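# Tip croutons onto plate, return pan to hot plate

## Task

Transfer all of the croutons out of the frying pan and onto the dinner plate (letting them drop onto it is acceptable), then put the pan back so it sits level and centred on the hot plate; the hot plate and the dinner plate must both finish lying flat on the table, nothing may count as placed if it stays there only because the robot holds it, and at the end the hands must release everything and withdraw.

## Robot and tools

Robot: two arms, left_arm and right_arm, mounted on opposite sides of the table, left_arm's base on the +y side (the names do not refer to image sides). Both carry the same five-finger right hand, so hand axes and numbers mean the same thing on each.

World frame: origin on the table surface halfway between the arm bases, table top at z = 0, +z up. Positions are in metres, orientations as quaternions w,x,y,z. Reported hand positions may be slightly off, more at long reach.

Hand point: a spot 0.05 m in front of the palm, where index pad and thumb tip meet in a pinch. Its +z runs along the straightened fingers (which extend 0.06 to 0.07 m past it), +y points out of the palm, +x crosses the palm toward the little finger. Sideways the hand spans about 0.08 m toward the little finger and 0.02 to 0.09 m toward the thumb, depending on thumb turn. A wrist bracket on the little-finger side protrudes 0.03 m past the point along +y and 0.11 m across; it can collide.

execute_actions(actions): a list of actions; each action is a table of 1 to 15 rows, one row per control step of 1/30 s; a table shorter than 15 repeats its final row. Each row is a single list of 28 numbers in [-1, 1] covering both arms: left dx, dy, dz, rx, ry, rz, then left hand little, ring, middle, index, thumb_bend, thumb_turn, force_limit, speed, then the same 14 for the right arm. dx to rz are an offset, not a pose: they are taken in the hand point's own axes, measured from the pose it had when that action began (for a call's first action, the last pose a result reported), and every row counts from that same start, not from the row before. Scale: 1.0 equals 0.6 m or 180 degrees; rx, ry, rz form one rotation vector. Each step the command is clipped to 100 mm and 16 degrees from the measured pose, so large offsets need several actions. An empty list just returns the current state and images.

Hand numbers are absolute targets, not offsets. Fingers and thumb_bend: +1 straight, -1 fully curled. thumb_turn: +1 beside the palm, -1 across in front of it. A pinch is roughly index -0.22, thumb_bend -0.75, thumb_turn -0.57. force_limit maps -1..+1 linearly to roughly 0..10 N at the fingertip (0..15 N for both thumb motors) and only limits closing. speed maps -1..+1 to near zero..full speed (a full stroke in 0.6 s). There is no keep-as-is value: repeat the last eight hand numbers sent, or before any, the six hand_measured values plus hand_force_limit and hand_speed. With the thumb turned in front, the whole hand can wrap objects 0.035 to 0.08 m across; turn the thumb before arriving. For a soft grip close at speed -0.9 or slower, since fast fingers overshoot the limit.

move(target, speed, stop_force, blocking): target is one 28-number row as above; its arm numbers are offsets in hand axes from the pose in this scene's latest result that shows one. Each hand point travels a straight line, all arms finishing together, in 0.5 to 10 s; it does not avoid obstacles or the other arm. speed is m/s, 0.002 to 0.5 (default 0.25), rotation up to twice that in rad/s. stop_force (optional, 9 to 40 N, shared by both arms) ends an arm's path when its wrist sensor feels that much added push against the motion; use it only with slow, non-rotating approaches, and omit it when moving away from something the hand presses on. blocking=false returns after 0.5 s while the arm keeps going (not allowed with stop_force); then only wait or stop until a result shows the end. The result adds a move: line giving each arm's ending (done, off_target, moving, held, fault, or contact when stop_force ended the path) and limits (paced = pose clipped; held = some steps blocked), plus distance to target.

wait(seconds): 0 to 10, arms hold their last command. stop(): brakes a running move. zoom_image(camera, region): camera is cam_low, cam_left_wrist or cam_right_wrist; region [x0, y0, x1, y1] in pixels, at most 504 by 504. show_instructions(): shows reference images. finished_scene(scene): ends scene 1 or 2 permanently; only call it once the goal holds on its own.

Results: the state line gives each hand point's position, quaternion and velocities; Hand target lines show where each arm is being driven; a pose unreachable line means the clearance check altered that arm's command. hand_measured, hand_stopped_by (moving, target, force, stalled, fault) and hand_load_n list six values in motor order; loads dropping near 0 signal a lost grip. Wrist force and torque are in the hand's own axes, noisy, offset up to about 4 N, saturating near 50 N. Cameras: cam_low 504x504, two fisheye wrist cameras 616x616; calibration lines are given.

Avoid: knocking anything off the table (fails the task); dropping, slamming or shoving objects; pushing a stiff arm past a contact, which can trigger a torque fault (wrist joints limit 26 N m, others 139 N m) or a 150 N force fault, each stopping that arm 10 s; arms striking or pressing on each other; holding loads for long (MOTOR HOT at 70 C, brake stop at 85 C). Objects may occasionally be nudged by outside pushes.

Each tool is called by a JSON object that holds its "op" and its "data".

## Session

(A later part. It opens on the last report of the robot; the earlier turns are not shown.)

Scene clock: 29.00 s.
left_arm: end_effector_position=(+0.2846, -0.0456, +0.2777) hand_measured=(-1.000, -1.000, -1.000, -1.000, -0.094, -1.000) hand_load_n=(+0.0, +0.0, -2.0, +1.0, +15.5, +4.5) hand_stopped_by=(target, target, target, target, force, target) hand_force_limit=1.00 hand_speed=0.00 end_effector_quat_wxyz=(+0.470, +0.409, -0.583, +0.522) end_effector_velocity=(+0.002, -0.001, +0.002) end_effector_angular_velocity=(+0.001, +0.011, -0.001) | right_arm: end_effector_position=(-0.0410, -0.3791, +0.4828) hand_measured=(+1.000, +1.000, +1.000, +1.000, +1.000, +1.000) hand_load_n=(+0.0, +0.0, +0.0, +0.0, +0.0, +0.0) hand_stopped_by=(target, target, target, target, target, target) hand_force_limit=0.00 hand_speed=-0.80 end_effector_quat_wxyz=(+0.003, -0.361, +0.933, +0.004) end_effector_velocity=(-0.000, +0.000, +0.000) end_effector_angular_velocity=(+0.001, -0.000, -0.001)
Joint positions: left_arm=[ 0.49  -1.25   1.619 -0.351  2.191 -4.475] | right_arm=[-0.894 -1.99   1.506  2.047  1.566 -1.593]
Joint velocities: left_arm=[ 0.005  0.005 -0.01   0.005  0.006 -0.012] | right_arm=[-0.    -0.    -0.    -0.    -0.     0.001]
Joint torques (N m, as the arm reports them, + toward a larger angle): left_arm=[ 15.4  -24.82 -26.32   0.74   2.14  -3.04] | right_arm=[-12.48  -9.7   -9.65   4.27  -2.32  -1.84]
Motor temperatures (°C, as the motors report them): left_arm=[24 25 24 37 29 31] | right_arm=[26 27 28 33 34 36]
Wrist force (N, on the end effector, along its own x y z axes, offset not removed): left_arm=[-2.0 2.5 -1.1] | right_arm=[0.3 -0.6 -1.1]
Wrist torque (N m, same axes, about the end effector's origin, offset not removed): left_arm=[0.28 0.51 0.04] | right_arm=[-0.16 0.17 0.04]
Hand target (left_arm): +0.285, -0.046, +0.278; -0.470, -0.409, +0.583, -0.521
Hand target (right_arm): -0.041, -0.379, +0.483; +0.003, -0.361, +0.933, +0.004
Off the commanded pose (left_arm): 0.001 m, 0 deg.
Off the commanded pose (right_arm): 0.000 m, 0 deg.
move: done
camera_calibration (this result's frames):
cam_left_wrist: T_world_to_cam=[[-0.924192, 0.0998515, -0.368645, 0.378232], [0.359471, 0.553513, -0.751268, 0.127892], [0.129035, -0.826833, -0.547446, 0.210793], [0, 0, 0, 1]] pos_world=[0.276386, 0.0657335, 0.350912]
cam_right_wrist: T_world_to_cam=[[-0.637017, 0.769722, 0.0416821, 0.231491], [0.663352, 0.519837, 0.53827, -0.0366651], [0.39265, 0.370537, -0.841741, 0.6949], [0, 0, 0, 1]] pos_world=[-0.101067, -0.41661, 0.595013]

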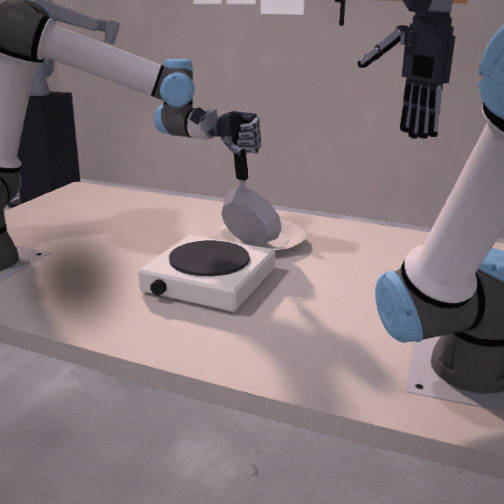

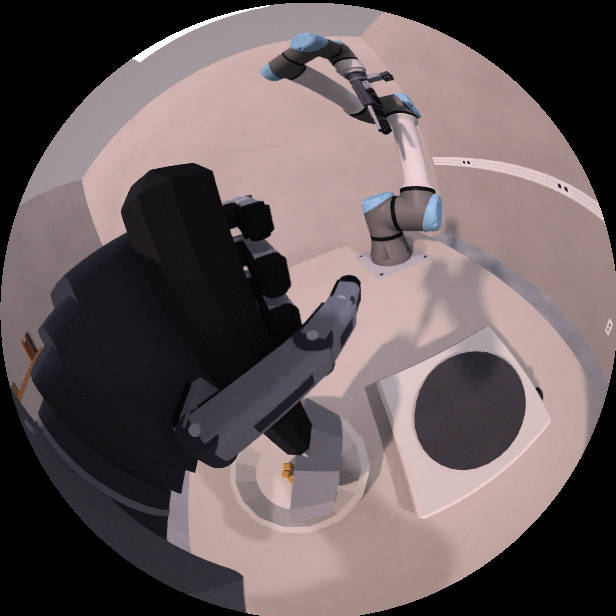

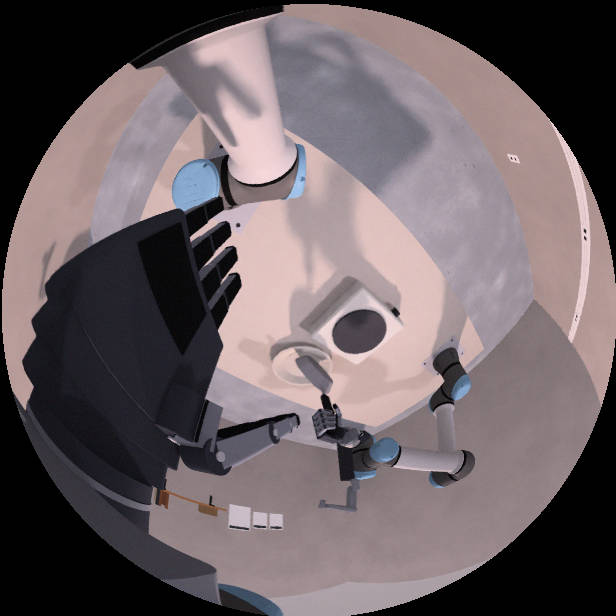

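{"op": "move", "data": {"target": [0.03,-0.075,0,0,0,-0.15,-1,-1,-1,-1,-1,-1,1,0,0,0,0,0,0,0,1,1,1,1,1,1,0,-0.8], "speed": 0.06}}

{"op": "zoom_image", "data": {"camera": "cam_left_wrist", "region": [170,380,420,600]}}

Scene clock: 34.03 s.
left_arm: end_effector_position=(+0.3238, -0.0508, +0.3056) hand_measured=(-0.998, -0.996, -1.000, -1.000, -0.092, -1.000) hand_load_n=(+9.5, +20.5, -0.5, +0.0, +18.5, +11.5) hand_stopped_by=(target, target, target, target, force, target) hand_force_limit=1.00 hand_speed=0.00 end_effector_quat_wxyz=(+0.578, +0.533, -0.472, +0.398) end_effector_velocity=(+0.001, -0.000, +0.001) end_effector_angular_velocity=(+0.002, +0.015, +0.000) | right_arm: end_effector_position=(-0.0410, -0.3791, +0.4828) hand_measured=(+1.000, +1.000, +1.000, +1.000, +1.000, +1.000) hand_load_n=(+0.0, +0.0, +0.0, +0.0, +0.0, +0.0) hand_stopped_by=(target, target, target, target, target, target) hand_force_limit=0.00 hand_speed=-0.80 end_effector_quat_wxyz=(+0.003, -0.361, +0.933, +0.004) end_effector_velocity=(-0.000, +0.000, -0.000) end_effector_angular_velocity=(+0.000, +0.001, +0.000)
Joint positions: left_arm=[ 0.572 -1.153  1.481 -0.31   2.273 -4.943] | right_arm=[-0.894 -1.99   1.506  2.047  1.566 -1.593]
Joint velocities: left_arm=[ 0.002  0.003 -0.004  0.001  0.002 -0.015] | right_arm=[ 0.    -0.     0.001 -0.    -0.001  0.   ]
Joint torques (N m, as the arm reports them, + toward a larger angle): left_arm=[  9.02 -12.18 -11.58   7.77   4.18  -6.79] | right_arm=[-12.75  -9.64  -9.22   4.22  -2.3   -1.78]
Motor temperatures (°C, as the motors report them): left_arm=[24 25 24 37 29 31] | right_arm=[26 27 28 33 34 36]
Wrist force (N, on the end effector, along its own x y z axes, offset not removed): left_arm=[27.2 -1.4 -2.4] | right_arm=[2.4 -2.5 -1.2]
Wrist torque (N m, same axes, about the end effector's origin, offset not removed): left_arm=[0.23 -1.70 5.27] | right_arm=[-0.36 -0.18 0.13]
Hand target (left_arm): +0.324, -0.051, +0.306; +0.578, +0.533, -0.472, +0.398
Hand target (right_arm): -0.041, -0.379, +0.483; +0.003, -0.361, +0.933, +0.004
Off the commanded pose (left_arm): 0.000 m, 0 deg.
Off the commanded pose (right_arm): 0.000 m, 0 deg.
move: done
camera_calibration (this result's frames):
cam_left_wrist: T_world_to_cam=[[-0.99064, 0.101274, 0.0915145, 0.306298], [-0.0126155, 0.599649, -0.800163, 0.275351], [-0.135913, -0.793829, -0.592759, 0.31798], [0, 0, 0, 1]] pos_world=[0.350122, 0.0562877, 0.380781]
cam_right_wrist: T_world_to_cam=[[-0.637017, 0.769722, 0.0416823, 0.231491], [0.663352, 0.519837, 0.53827, -0.0366651], [0.39265, 0.370537, -0.841741, 0.6949], [0, 0, 0, 1]] pos_world=[-0.101067, -0.41661, 0.595013]

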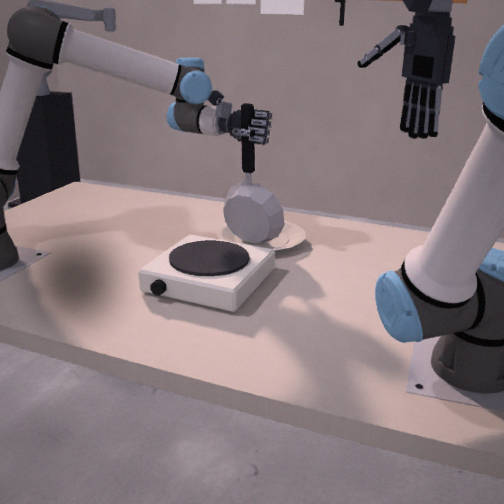

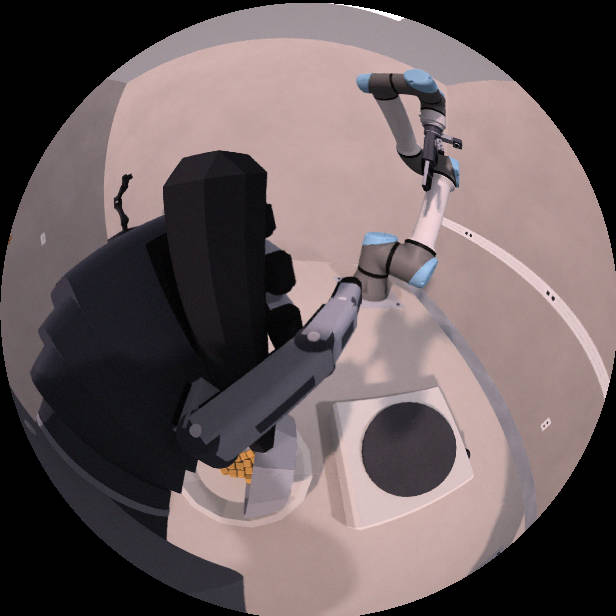

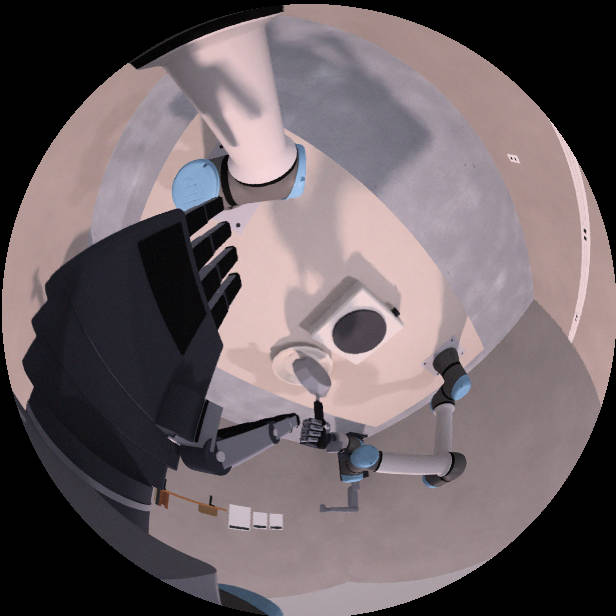

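Region (170, 380, 420, 600) of cam_left_wrist's 616x616 image, scaled by 2.016, with more detail than that image has; it fills the top 444 rows of this view, and the rest is white.

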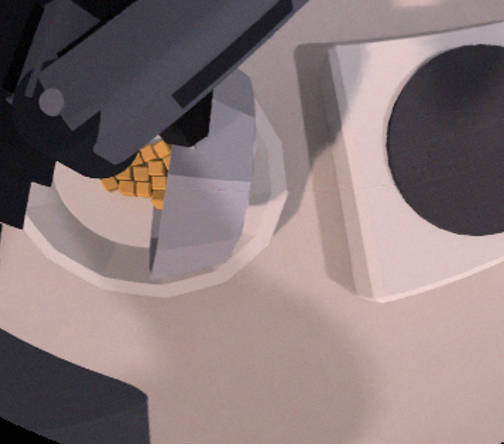

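{"op": "move", "data": {"target": [0.012,0.05,0,0,0,0,-1,-1,-1,-1,-1,-1,1,0,0,0,0,0,0,0,1,1,1,1,1,1,0,-0.8], "speed": 0.03}}

{"op": "zoom_image", "data": {"camera": "cam_left_wrist", "region": [170,380,420,600]}}

Scene clock: 36.10 s.
left_arm: end_effector_position=(+0.2969, -0.0477, +0.3194) hand_measured=(-1.000, -0.996, -1.000, -1.000, -0.092, -1.000) hand_load_n=(+0.0, +2.0, -2.0, +0.0, +15.5, +5.0) hand_stopped_by=(target, target, target, target, force, target) hand_force_limit=1.00 hand_speed=0.00 end_effector_quat_wxyz=(+0.578, +0.533, -0.472, +0.398) end_effector_velocity=(-0.003, +0.000, +0.001) end_effector_angular_velocity=(+0.000, +0.000, -0.000) | right_arm: end_effector_position=(-0.0410, -0.3791, +0.4828) hand_measured=(+1.000, +1.000, +1.000, +1.000, +1.000, +1.000) hand_load_n=(+0.0, +0.0, +0.0, +0.0, +0.0, +0.0) hand_stopped_by=(target, target, target, target, target, target) hand_force_limit=0.00 hand_speed=-0.80 end_effector_quat_wxyz=(+0.003, -0.361, +0.933, +0.004) end_effector_velocity=(+0.000, -0.000, -0.000) end_effector_angular_velocity=(-0.001, +0.001, -0.001)
Joint positions: left_arm=[ 0.532 -1.213  1.53  -0.299  2.233 -4.943] | right_arm=[-0.894 -1.99   1.506  2.047  1.566 -1.593]
Joint velocities: left_arm=[-0.004 -0.006  0.005  0.001 -0.004 -0.   ] | right_arm=[-0.     0.     0.001  0.     0.     0.001]
Joint torques (N m, as the arm reports them, + toward a larger angle): left_arm=[-15.7  -44.6  -15.9    0.46  -2.35   2.33] | right_arm=[-12.39  -9.89  -9.5    4.29  -2.26  -1.82]
Motor temperatures (°C, as the motors report them): left_arm=[24 25 24 37 29 31] | right_arm=[26 27 28 33 34 36]
Wrist force (N, on the end effector, along its own x y z axes, offset not removed): left_arm=[-5.5 -0.4 -0.8] | right_arm=[1.9 -3.2 -0.2]
Wrist torque (N m, same axes, about the end effector's origin, offset not removed): left_arm=[0.07 0.48 0.23] | right_arm=[-0.66 -0.32 0.15]
Hand target (left_arm): +0.297, -0.048, +0.320; +0.578, +0.533, -0.472, +0.398
Hand target (right_arm): -0.041, -0.379, +0.483; +0.003, -0.361, +0.933, +0.004
Off the commanded pose (left_arm): 0.000 m, 0 deg.
Off the commanded pose (right_arm): 0.000 m, 0 deg.
move: done
camera_calibration (this result's frames):
cam_left_wrist: T_world_to_cam=[[-0.990638, 0.101316, 0.0914946, 0.27807], [-0.0125655, 0.5997, -0.800126, 0.284228], [-0.135935, -0.793785, -0.592812, 0.325046], [0, 0, 0, 1]] pos_world=[0.323223, 0.0593924, 0.394667]
cam_right_wrist: T_world_to_cam=[[-0.637017, 0.769722, 0.0416823, 0.231491], [0.663352, 0.519837, 0.53827, -0.036665], [0.39265, 0.370537, -0.841741, 0.6949], [0, 0, 0, 1]] pos_world=[-0.101067, -0.41661, 0.595013]

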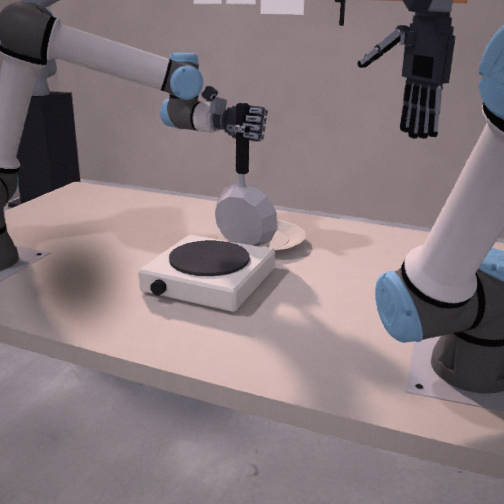

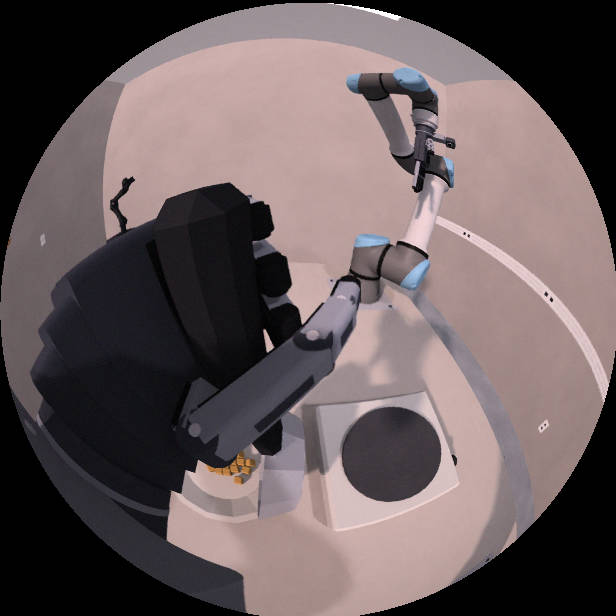

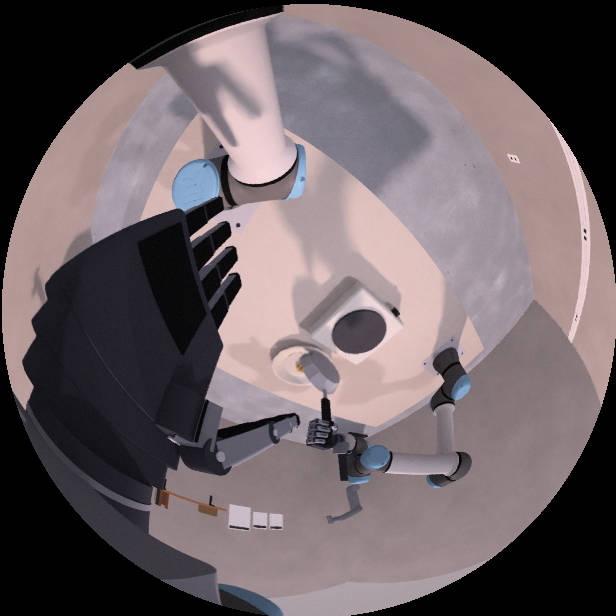

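Region (170, 380, 420, 600) of cam_left_wrist's 616x616 image, scaled by 2.016, with more detail than that image has; it fills the top 444 rows of this view, and the rest is white.

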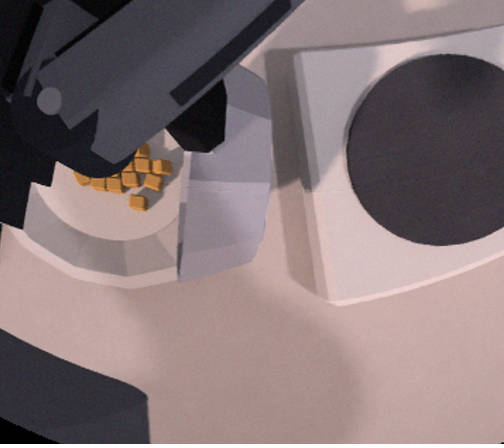

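{"op": "move", "data": {"target": [-0.08,0.078,0,0,0,0.15,-1,-1,-1,-1,-1,-1,1,0,0,0,0,0,0,0,1,1,1,1,1,1,0,-0.8], "speed": 0.08}}

{"op": "move", "data": {"target": [-0.047,0.19,0,0,0,0.167,-1,-1,-1,-1,-1,-1,1,0,0,0,0,0,0,0,1,1,1,1,1,1,0,-0.8], "speed": 0.08}}

Scene clock: 40.33 s.
left_arm: end_effector_position=(+0.2408, -0.0403, +0.2839) hand_measured=(-1.000, -0.998, -1.000, -1.000, -0.092, -1.000) hand_load_n=(+0.0, +0.0, -2.0, +0.0, +15.5, +4.5) hand_stopped_by=(target, target, target, target, force, target) hand_force_limit=1.00 hand_speed=0.00 end_effector_quat_wxyz=(+0.470, +0.408, -0.583, +0.522) end_effector_velocity=(-0.002, +0.000, -0.001) end_effector_angular_velocity=(-0.002, -0.015, -0.000) | right_arm: end_effector_position=(-0.0410, -0.3791, +0.4828) hand_measured=(+1.000, +1.000, +1.000, +1.000, +1.000, +1.000) hand_load_n=(+0.0, +0.0, +0.0, +0.0, +0.0, +0.0) hand_stopped_by=(target, target, target, target, target, target) hand_force_limit=0.00 hand_speed=-0.80 end_effector_quat_wxyz=(+0.003, -0.361, +0.933, +0.004) end_effector_velocity=(-0.000, -0.000, -0.000) end_effector_angular_velocity=(-0.000, -0.000, +0.000)
Joint positions: left_arm=[ 0.414 -1.331  1.709 -0.361  2.115 -4.476] | right_arm=[-0.894 -1.99   1.506  2.047  1.566 -1.593]
Joint velocities: left_arm=[-0.005 -0.004  0.007 -0.002 -0.005  0.015] | right_arm=[-0. -0.  0.  0.  0. -0.]
Joint torques (N m, as the arm reports them, + toward a larger angle): left_arm=[-15.34 -36.11 -11.6   -4.04  -2.86   2.96] | right_arm=[-12.25 -10.34  -9.45   4.26  -2.27  -1.82]
Motor temperatures (°C, as the motors report them): left_arm=[24 25 24 37 29 31] | right_arm=[26 27 28 33 34 36]
Wrist force (N, on the end effector, along its own x y z axes, offset not removed): left_arm=[1.3 1.2 -0.9] | right_arm=[-0.2 -2.4 0.2]
Wrist torque (N m, same axes, about the end effector's origin, offset not removed): left_arm=[-0.01 0.05 0.17] | right_arm=[-0.64 0.07 0.00]
Hand target (left_arm): +0.241, -0.040, +0.284; -0.469, -0.408, +0.584, -0.522
Hand target (right_arm): -0.041, -0.379, +0.483; +0.003, -0.361, +0.933, +0.004
Off the commanded pose (left_arm): 0.000 m, 0 deg.
Off the commanded pose (right_arm): 0.000 m, 0 deg.
move: done
camera_calibration (this result's frames):
cam_left_wrist: T_world_to_cam=[[-0.924125, 0.0999381, -0.36879, 0.339567], [0.359638, 0.553497, -0.7512, 0.1453], [0.129051, -0.826833, -0.547442, 0.224185], [0, 0, 0, 1]] pos_world=[0.232616, 0.0710045, 0.357106]
cam_right_wrist: T_world_to_cam=[[-0.637017, 0.769722, 0.0416823, 0.231491], [0.663352, 0.519837, 0.53827, -0.036665], [0.39265, 0.370537, -0.841741, 0.6949], [0, 0, 0, 1]] pos_world=[-0.101067, -0.41661, 0.595013]

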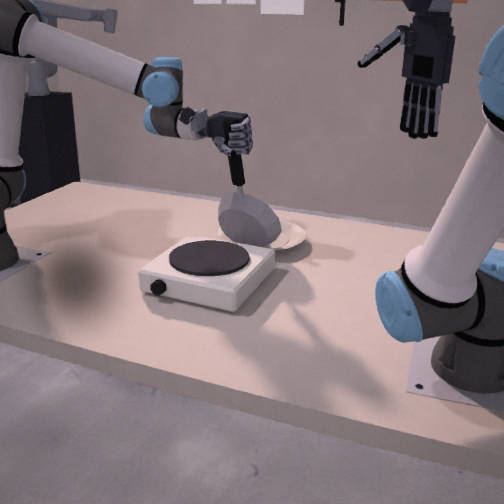

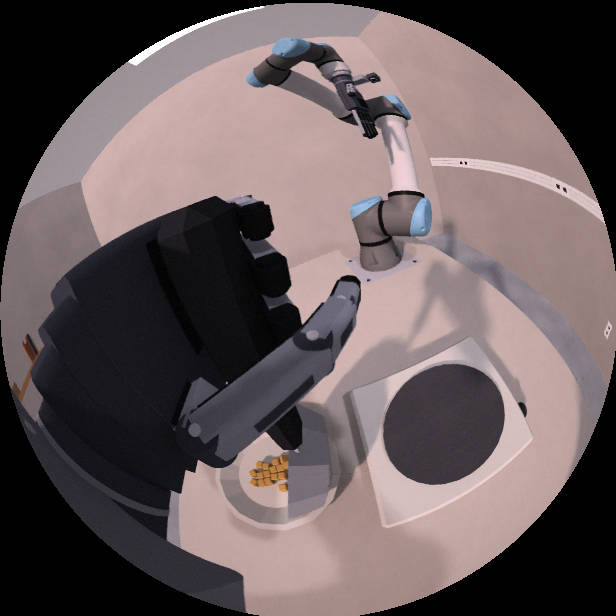

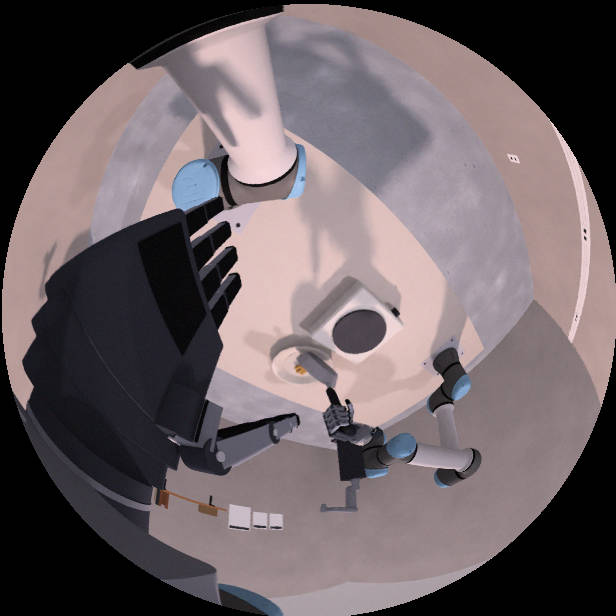

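Scene clock: 44.03 s.
left_arm: end_effector_position=(+0.1376, -0.0269, +0.2304) hand_measured=(-1.000, -0.998, -1.000, -1.000, -0.092, -1.000) hand_load_n=(+0.0, +0.0, -2.0, +0.5, +15.5, +4.5) hand_stopped_by=(target, target, target, target, force, target) hand_force_limit=1.00 hand_speed=0.00 end_effector_quat_wxyz=(+0.319, +0.244, -0.669, +0.625) end_effector_velocity=(-0.002, +0.000, -0.001) end_effector_angular_velocity=(-0.002, -0.012, +0.001) | right_arm: end_effector_position=(-0.0410, -0.3791, +0.4828) hand_measured=(+1.000, +1.000, +1.000, +1.000, +1.000, +1.000) hand_load_n=(+0.0, +0.0, +0.0, +0.0, +0.0, +0.0) hand_stopped_by=(target, target, target, target, target, target) hand_force_limit=0.00 hand_speed=-0.80 end_effector_quat_wxyz=(+0.003, -0.361, +0.933, +0.004) end_effector_velocity=(-0.000, -0.000, +0.000) end_effector_angular_velocity=(+0.000, -0.001, +0.002)
Joint positions: left_arm=[ 0.12  -1.501  2.004 -0.488  1.821 -3.958] | right_arm=[-0.894 -1.99   1.506  2.047  1.566 -1.593]
Joint velocities: left_arm=[-0.009 -0.003  0.006 -0.004 -0.01   0.012] | right_arm=[ 0.     0.    -0.001  0.     0.    -0.002]
Joint torques (N m, as the arm reports them, + toward a larger angle): left_arm=[-14.78 -27.55 -12.07  -3.98  -2.46   2.75] | right_arm=[-12.38 -10.09  -9.55   4.19  -2.34  -1.84]
Motor temperatures (°C, as the motors report them): left_arm=[24 25 24 37 29 31] | right_arm=[26 27 28 33 34 36]
Wrist force (N, on the end effector, along its own x y z axes, offset not removed): left_arm=[-0.9 2.4 -0.9] | right_arm=[1.8 -3.9 -2.2]
Wrist torque (N m, same axes, about the end effector's origin, offset not removed): left_arm=[0.27 0.31 0.10] | right_arm=[-0.70 -0.17 -0.02]
Hand target (left_arm): +0.137, -0.027, +0.230; -0.318, -0.243, +0.669, -0.626
Hand target (right_arm): -0.041, -0.379, +0.483; +0.003, -0.361, +0.933, +0.004
Off the commanded pose (left_arm): 0.001 m, 0 deg.
Off the commanded pose (right_arm): 0.000 m, 0 deg.
move: done
camera_calibration (this result's frames):
cam_left_wrist: T_world_to_cam=[[-0.616862, 0.0686375, -0.784073, 0.275671], [0.697795, 0.508521, -0.504468, 0.0302641], [0.364092, -0.858309, -0.361582, 0.143253], [0, 0, 0, 1]] pos_world=[0.0967755, 0.0886444, 0.283212]
cam_right_wrist: T_world_to_cam=[[-0.637017, 0.769722, 0.0416823, 0.231491], [0.663352, 0.519837, 0.53827, -0.0366651], [0.39265, 0.370537, -0.841741, 0.6949], [0, 0, 0, 1]] pos_world=[-0.101067, -0.41661, 0.595013]

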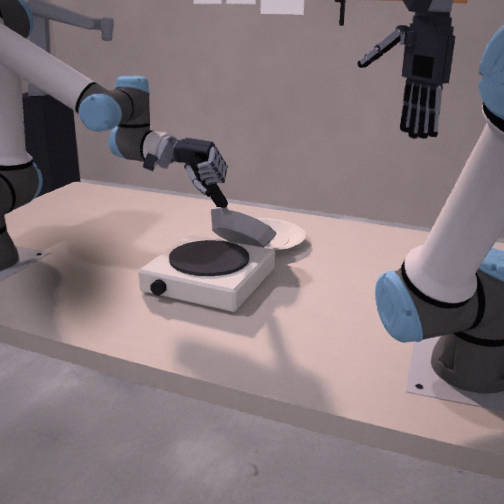

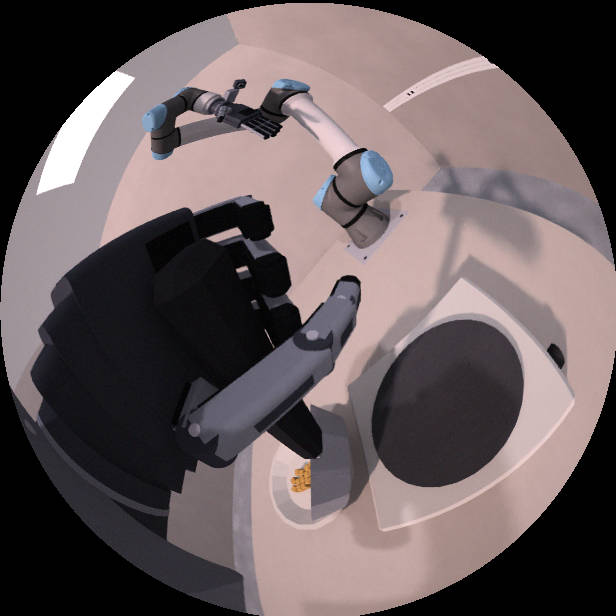

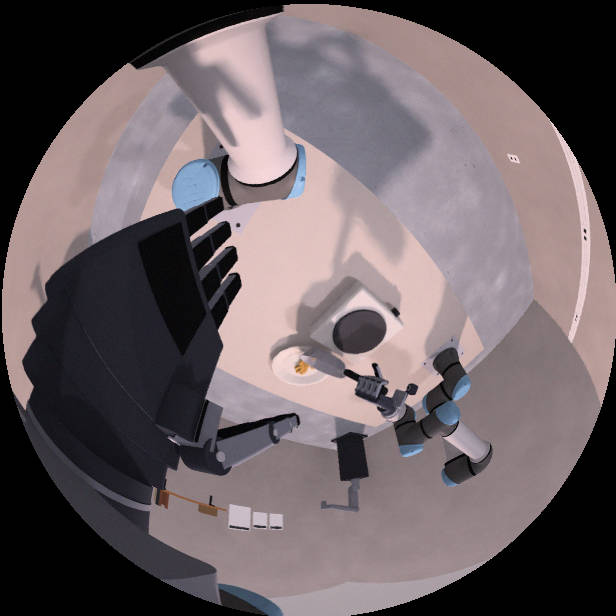

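Slide in 3 cm, then rotate up with little translation.

{"op": "move", "data": {"target": [-0.05,0.012,0,0,0,0,-1,-1,-1,-1,-1,-1,1,0,0,0,0,0,0,0,1,1,1,1,1,1,0,-0.8], "speed": 0.03, "stop_force": 10}}

{"op": "move", "data": {"target": [0.03,0.03,0,0,0,0.15,-1,-1,-1,-1,-1,-1,1,0,0,0,0,0,0,0,1,1,1,1,1,1,0,-0.8], "speed": 0.08}}

Scene clock: 46.40 s.
left_arm: end_effector_position=(+0.1525, -0.0284, +0.2040) hand_measured=(-1.000, -0.998, -1.000, -1.000, -0.092, -1.000) hand_load_n=(+0.0, +0.0, -2.0, +0.5, +15.5, +4.5) hand_stopped_by=(target, target, target, target, force, target) hand_force_limit=1.00 hand_speed=0.00 end_effector_quat_wxyz=(+0.319, +0.244, -0.669, +0.625) end_effector_velocity=(+0.001, -0.000, -0.003) end_effector_angular_velocity=(-0.000, -0.000, -0.001) | right_arm: end_effector_position=(-0.0410, -0.3791, +0.4828) hand_measured=(+1.000, +1.000, +1.000, +1.000, +1.000, +1.000) hand_load_n=(+0.0, +0.0, +0.0, +0.0, +0.0, +0.0) hand_stopped_by=(target, target, target, target, target, target) hand_force_limit=0.00 hand_speed=-0.80 end_effector_quat_wxyz=(+0.003, -0.361, +0.933, +0.004) end_effector_velocity=(-0.000, -0.000, +0.000) end_effector_angular_velocity=(+0.000, -0.000, +0.001)
Joint positions: left_arm=[ 0.159 -1.446  2.02  -0.56   1.86  -3.957] | right_arm=[-0.894 -1.99   1.506  2.047  1.566 -1.593]
Joint velocities: left_arm=[ 0.004  0.006  0.001 -0.007  0.005  0.   ] | right_arm=[ 0.    -0.    -0.    -0.    -0.    -0.001]
Joint torques (N m, as the arm reports them, + toward a larger angle): left_arm=[ 14.15 -12.78 -11.9   -4.19   1.86  -2.73] | right_arm=[-12.39  -9.83  -9.37   4.17  -2.24  -1.79]
Motor temperatures (°C, as the motors report them): left_arm=[24 25 24 37 29 31] | right_arm=[26 27 28 33 34 36]
Wrist force (N, on the end effector, along its own x y z axes, offset not removed): left_arm=[-0.8 1.4 -1.0] | right_arm=[0.2 -1.4 2.1]
Wrist torque (N m, same axes, about the end effector's origin, offset not removed): left_arm=[0.00 0.51 0.07] | right_arm=[-0.48 0.06 -0.11]
Hand target (left_arm): +0.153, -0.028, +0.204; -0.319, -0.244, +0.669, -0.625
Hand target (right_arm): -0.041, -0.379, +0.483; +0.003, -0.361, +0.933, +0.004
Off the commanded pose (left_arm): 0.000 m, 0 deg.
Off the commanded pose (right_arm): 0.000 m, 0 deg.
move: done
camera_calibration (this result's frames):
cam_left_wrist: T_world_to_cam=[[-0.616894, 0.0686365, -0.784048, 0.264271], [0.697762, 0.508551, -0.504484, 0.00724414], [0.364102, -0.858292, -0.361614, 0.126987], [0, 0, 0, 1]] pos_world=[0.111736, 0.0871691, 0.256776]
cam_right_wrist: T_world_to_cam=[[-0.637017, 0.769722, 0.0416822, 0.231491], [0.663352, 0.519837, 0.53827, -0.0366649], [0.39265, 0.370537, -0.841741, 0.6949], [0, 0, 0, 1]] pos_world=[-0.101067, -0.41661, 0.595013]

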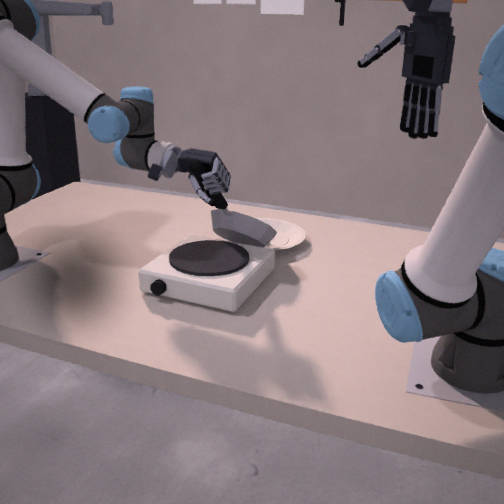

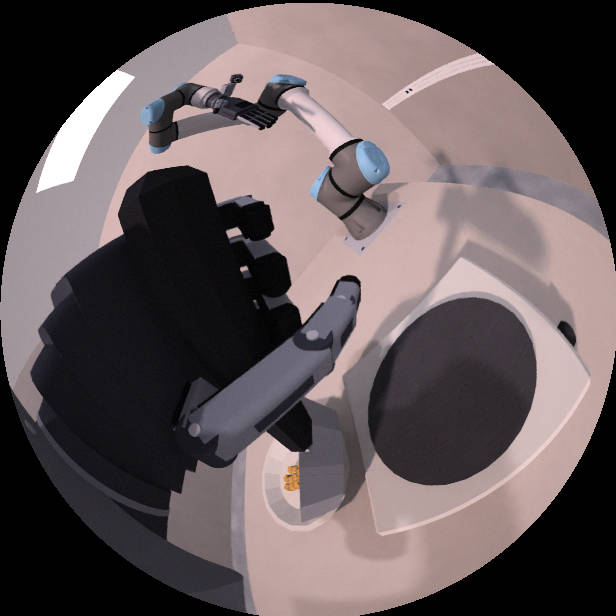

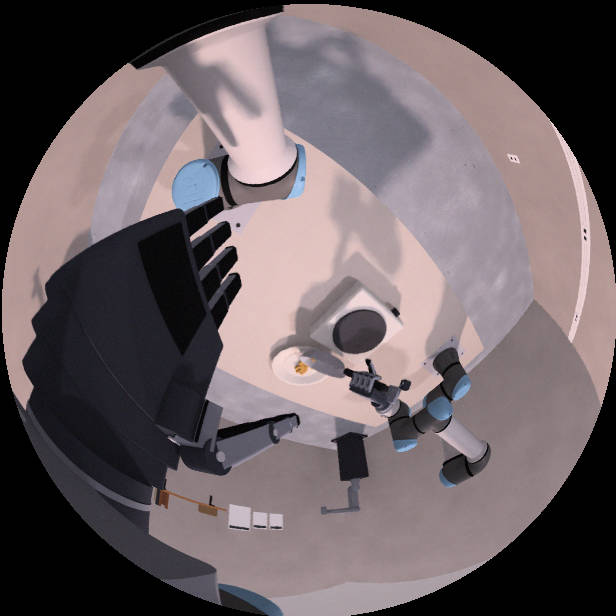

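Scene clock: 49.73 s.
left_arm: end_effector_position=(+0.1275, -0.0254, +0.2047) hand_measured=(-1.000, -0.998, -1.000, -1.000, -0.092, -1.000) hand_load_n=(+0.0, +0.0, -2.0, +6.0, +16.0, +4.5) hand_stopped_by=(target, target, target, target, force, target) hand_force_limit=1.00 hand_speed=0.00 end_effector_quat_wxyz=(+0.164, +0.081, -0.708, +0.682) end_effector_velocity=(-0.001, +0.000, +0.000) end_effector_angular_velocity=(-0.002, -0.015, -0.000) | right_arm: end_effector_position=(-0.0410, -0.3791, +0.4828) hand_measured=(+1.000, +1.000, +1.000, +1.000, +1.000, +1.000) hand_load_n=(+0.0, +0.0, +0.0, +0.0, +0.0, +0.0) hand_stopped_by=(target, target, target, target, target, target) hand_force_limit=0.00 hand_speed=-0.80 end_effector_quat_wxyz=(+0.003, -0.361, +0.933, +0.004) end_effector_velocity=(-0.000, +0.000, +0.000) end_effector_angular_velocity=(+0.001, +0.000, +0.002)
Joint positions: left_arm=[ 0.007 -1.524  2.094 -0.556  1.709 -3.49 ] | right_arm=[-0.894 -1.99   1.506  2.047  1.566 -1.593]
Joint velocities: left_arm=[-0.006 -0.002  0.003 -0.001 -0.006  0.015] | right_arm=[-0.    -0.    -0.    -0.    -0.001 -0.003]
Joint torques (N m, as the arm reports them, + toward a larger angle): left_arm=[-15.08 -28.   -14.36  -5.65  -2.92   4.17] | right_arm=[-12.47  -9.5   -9.54   4.21  -2.17  -1.74]
Motor temperatures (°C, as the motors report them): left_arm=[24 25 24 37 29 31] | right_arm=[26 27 28 33 34 36]
Wrist force (N, on the end effector, along its own x y z axes, offset not removed): left_arm=[-2.4 7.3 -0.1] | right_arm=[-1.0 -3.1 0.5]
Wrist torque (N m, same axes, about the end effector's origin, offset not removed): left_arm=[0.45 0.35 -0.78] | right_arm=[-0.56 0.19 0.01]
Hand target (left_arm): +0.127, -0.025, +0.205; -0.164, -0.080, +0.708, -0.683
Hand target (right_arm): -0.041, -0.379, +0.483; +0.003, -0.361, +0.933, +0.004
Off the commanded pose (left_arm): 0.000 m, 0 deg.
Off the commanded pose (right_arm): 0.000 m, 0 deg.
move: done
camera_calibration (this result's frames):
cam_left_wrist: T_world_to_cam=[[-0.197836, 0.0202199, -0.980027, 0.234626], [0.859884, 0.483563, -0.163606, -0.0675583], [0.470596, -0.875076, -0.113053, 0.0740853], [0, 0, 0, 1]] pos_world=[0.0696455, 0.0927548, 0.227263]
cam_right_wrist: T_world_to_cam=[[-0.637017, 0.769722, 0.0416824, 0.231491], [0.663352, 0.519837, 0.53827, -0.0366649], [0.39265, 0.370537, -0.841741, 0.6949], [0, 0, 0, 1]] pos_world=[-0.101067, -0.41661, 0.595013]

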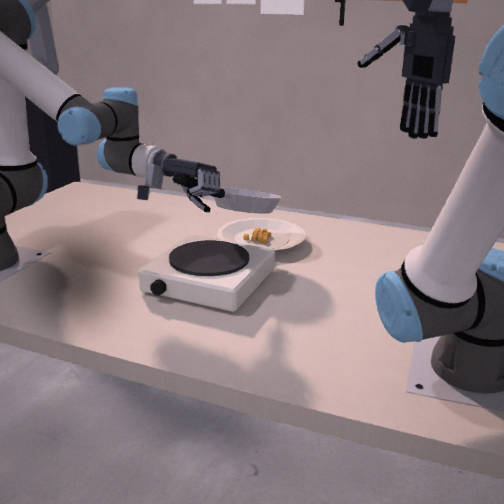

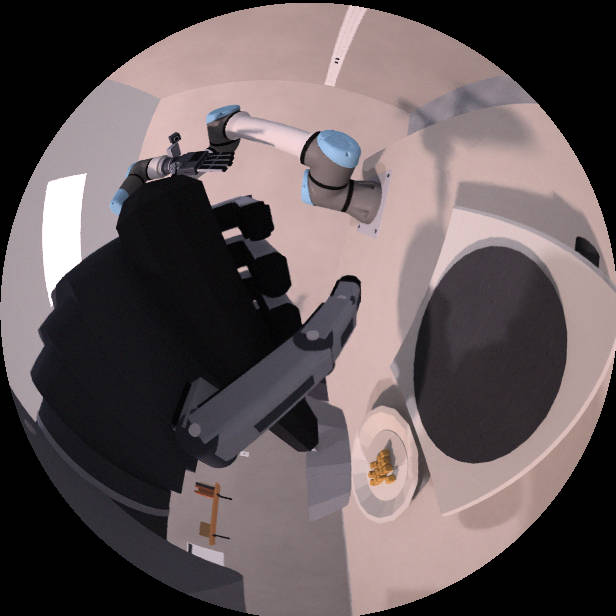

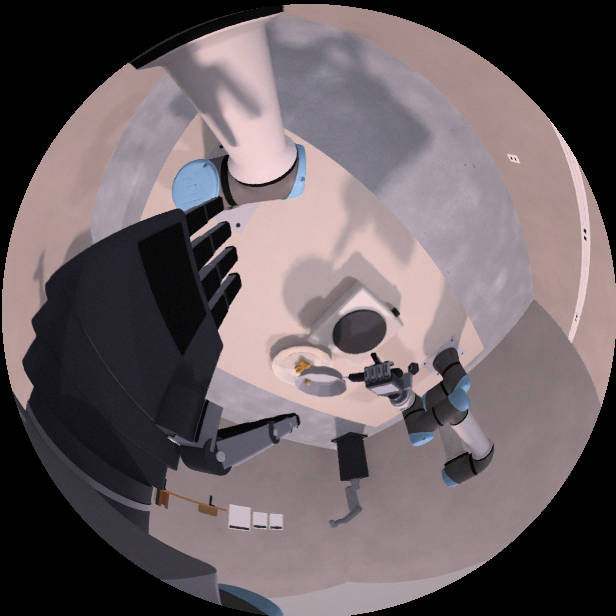

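{"op": "zoom_image", "data": {"camera": "cam_right_wrist", "region": [260,330,380,420]}}

Region (260, 330, 380, 420) of cam_right_wrist's 616x616 image, scaled by 4.200, with more detail than that image has; it fills the top 378 rows of this view, and the rest is white.

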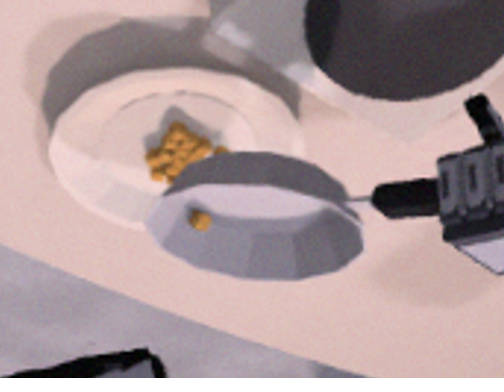

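{"op": "move", "data": {"target": [-0.077,-0.143,0,0,0,-0.194,-1,-1,-1,-1,-1,-1,1,0,0,0,0,0,0,0,1,1,1,1,1,1,0,-0.8], "speed": 0.08}}

{"op": "move", "data": {"target": [-0.02,-0.06,0.03,0.2,0,0,-1,-1,-1,-1,-1,-1,1,0,0,0,0,0,0,0,1,1,1,1,1,1,0,-0.8], "speed": 0.08}}

Scene clock: 56.20 s.
left_arm: end_effector_position=(+0.1991, -0.0350, +0.2695) hand_measured=(-1.000, -0.998, -1.000, -1.000, -0.092, -1.000) hand_load_n=(+0.0, +0.0, -2.0, +4.5, +16.0, +5.0) hand_stopped_by=(target, target, target, target, force, target) hand_force_limit=1.00 hand_speed=0.00 end_effector_quat_wxyz=(+0.361, +0.289, -0.651, +0.602) end_effector_velocity=(+0.002, -0.001, +0.002) end_effector_angular_velocity=(+0.001, +0.015, +0.000) | right_arm: end_effector_position=(-0.0410, -0.3791, +0.4828) hand_measured=(+1.000, +1.000, +1.000, +1.000, +1.000, +1.000) hand_load_n=(+0.0, +0.0, +0.0, +0.0, +0.0, +0.0) hand_stopped_by=(target, target, target, target, target, target) hand_force_limit=0.00 hand_speed=-0.80 end_effector_quat_wxyz=(+0.003, -0.361, +0.933, +0.004) end_effector_velocity=(+0.000, -0.000, -0.000) end_effector_angular_velocity=(-0.001, -0.001, -0.000)
Joint positions: left_arm=[ 0.289 -1.435  1.83  -0.379  1.99  -4.094] | right_arm=[-0.894 -1.99   1.506  2.047  1.566 -1.593]
Joint velocities: left_arm=[ 0.006  0.004 -0.008  0.004  0.006 -0.015] | right_arm=[-0.     0.     0.     0.     0.002  0.   ]
Joint torques (N m, as the arm reports them, + toward a larger angle): left_arm=[ 13.97 -20.85 -28.21  -0.63   2.14  -2.43] | right_arm=[-12.31  -9.68  -9.49   4.37  -2.22  -1.87]
Motor temperatures (°C, as the motors report them): left_arm=[24 25 24 37 29 31] | right_arm=[26 27 28 33 34 36]
Wrist force (N, on the end effector, along its own x y z axes, offset not removed): left_arm=[-5.2 5.6 -0.9] | right_arm=[1.5 -1.7 -0.1]
Wrist torque (N m, same axes, about the end effector's origin, offset not removed): left_arm=[0.40 0.50 -0.47] | right_arm=[-0.28 -0.30 0.14]
Hand target (left_arm): +0.199, -0.035, +0.270; -0.362, -0.290, +0.651, -0.602
Hand target (right_arm): -0.041, -0.379, +0.483; +0.003, -0.361, +0.933, +0.004
Off the commanded pose (left_arm): 0.001 m, 0 deg.
Off the commanded pose (right_arm): 0.000 m, 0 deg.
move: done
camera_calibration (this result's frames):
cam_left_wrist: T_world_to_cam=[[-0.718543, 0.079618, -0.690911, 0.340383], [0.621618, 0.519053, -0.586665, 0.0487907], [0.31191, -0.851026, -0.422454, 0.155123], [0, 0, 0, 1]] pos_world=[0.165867, 0.0795878, 0.32933]
cam_right_wrist: T_world_to_cam=[[-0.637017, 0.769722, 0.0416822, 0.231491], [0.663352, 0.519837, 0.53827, -0.0366651], [0.39265, 0.370537, -0.841741, 0.6949], [0, 0, 0, 1]] pos_world=[-0.101067, -0.41661, 0.595013]

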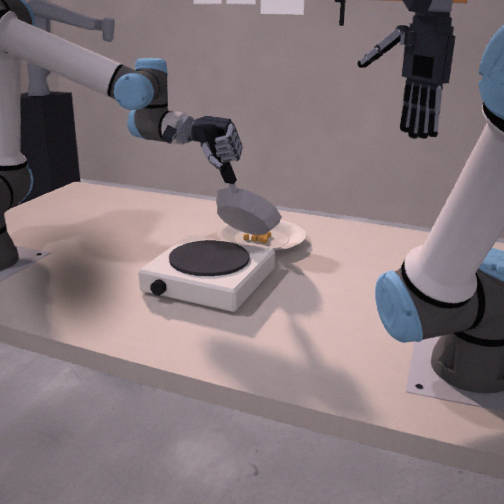

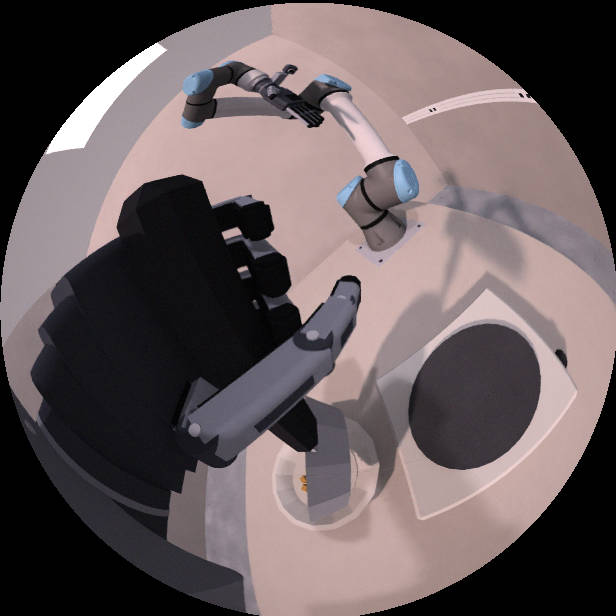

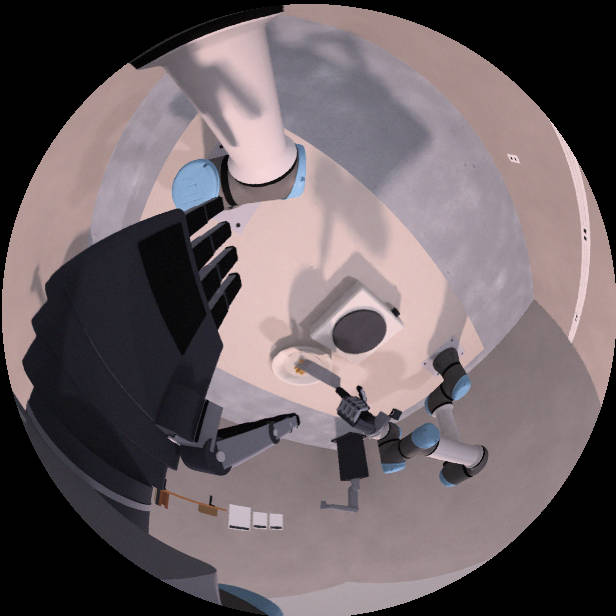

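Scene clock: 60.50 s.
left_arm: end_effector_position=(+0.2331, -0.0576, +0.2801) hand_measured=(-1.000, -0.998, -1.000, -1.000, -0.092, -1.000) hand_load_n=(+0.0, +0.0, -1.5, +0.5, +15.5, +5.0) hand_stopped_by=(target, target, target, target, force, target) hand_force_limit=1.00 hand_speed=0.00 end_effector_quat_wxyz=(+0.255, +0.386, -0.434, +0.773) end_effector_velocity=(+0.001, -0.000, -0.000) end_effector_angular_velocity=(-0.009, -0.000, +0.013) | right_arm: end_effector_position=(-0.0410, -0.3791, +0.4828) hand_measured=(+1.000, +1.000, +1.000, +1.000, +1.000, +1.000) hand_load_n=(+0.0, +0.0, +0.0, +0.0, +0.0, +0.0) hand_stopped_by=(target, target, target, target, target, target) hand_force_limit=0.00 hand_speed=-0.80 end_effector_quat_wxyz=(+0.003, -0.361, +0.933, +0.004) end_effector_velocity=(-0.000, +0.000, -0.000) end_effector_angular_velocity=(+0.001, +0.000, +0.000)
Joint positions: left_arm=[ 0.047 -1.473  2.13  -1.009  1.237 -4.067] | right_arm=[-0.894 -1.99   1.506  2.047  1.566 -1.593]
Joint velocities: left_arm=[-0.007  0.004  0.005 -0.02  -0.019  0.007] | right_arm=[-0.    -0.     0.     0.    -0.001 -0.001]
Joint torques (N m, as the arm reports them, + toward a larger angle): left_arm=[-15.9  -12.59 -12.64  -5.25  -2.46   2.92] | right_arm=[-12.47  -9.46  -9.8    4.3   -2.24  -1.85]
Motor temperatures (°C, as the motors report them): left_arm=[24 25 24 37 29 31] | right_arm=[26 27 28 33 34 36]
Wrist force (N, on the end effector, along its own x y z axes, offset not removed): left_arm=[-2.0 1.6 -1.2] | right_arm=[-1.5 -2.0 -1.2]
Wrist torque (N m, same axes, about the end effector's origin, offset not removed): left_arm=[-0.07 0.29 -0.10] | right_arm=[-0.33 0.39 -0.18]
Hand target (left_arm): +0.233, -0.058, +0.280; +0.254, +0.386, -0.433, +0.774
Hand target (right_arm): -0.041, -0.379, +0.483; +0.003, -0.361, +0.933, +0.004
Off the commanded pose (left_arm): 0.000 m, 0 deg.
Off the commanded pose (right_arm): 0.000 m, 0 deg.
move: done
camera_calibration (this result's frames):
cam_left_wrist: T_world_to_cam=[[-0.627471, -0.51329, -0.585503, 0.289031], [0.323176, 0.512446, -0.795585, 0.173295], [0.708405, -0.688427, -0.155662, -0.0280369], [0, 0, 0, 1]] pos_world=[0.145215, 0.0402515, 0.302735]
cam_right_wrist: T_world_to_cam=[[-0.637017, 0.769722, 0.0416823, 0.231491], [0.663352, 0.519837, 0.53827, -0.0366651], [0.39265, 0.370537, -0.841741, 0.6949], [0, 0, 0, 1]] pos_world=[-0.101067, -0.41661, 0.595013]

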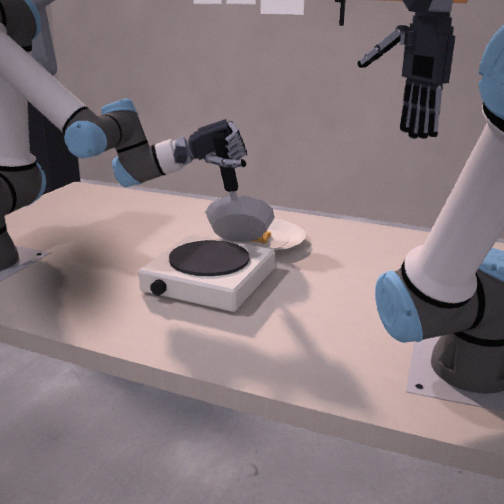

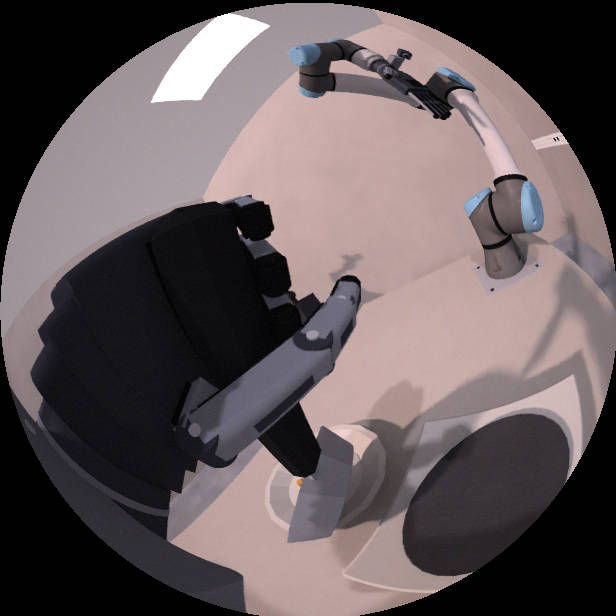

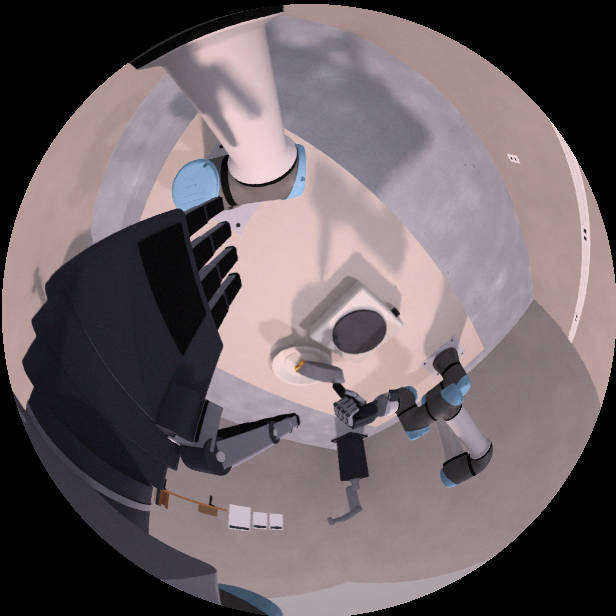

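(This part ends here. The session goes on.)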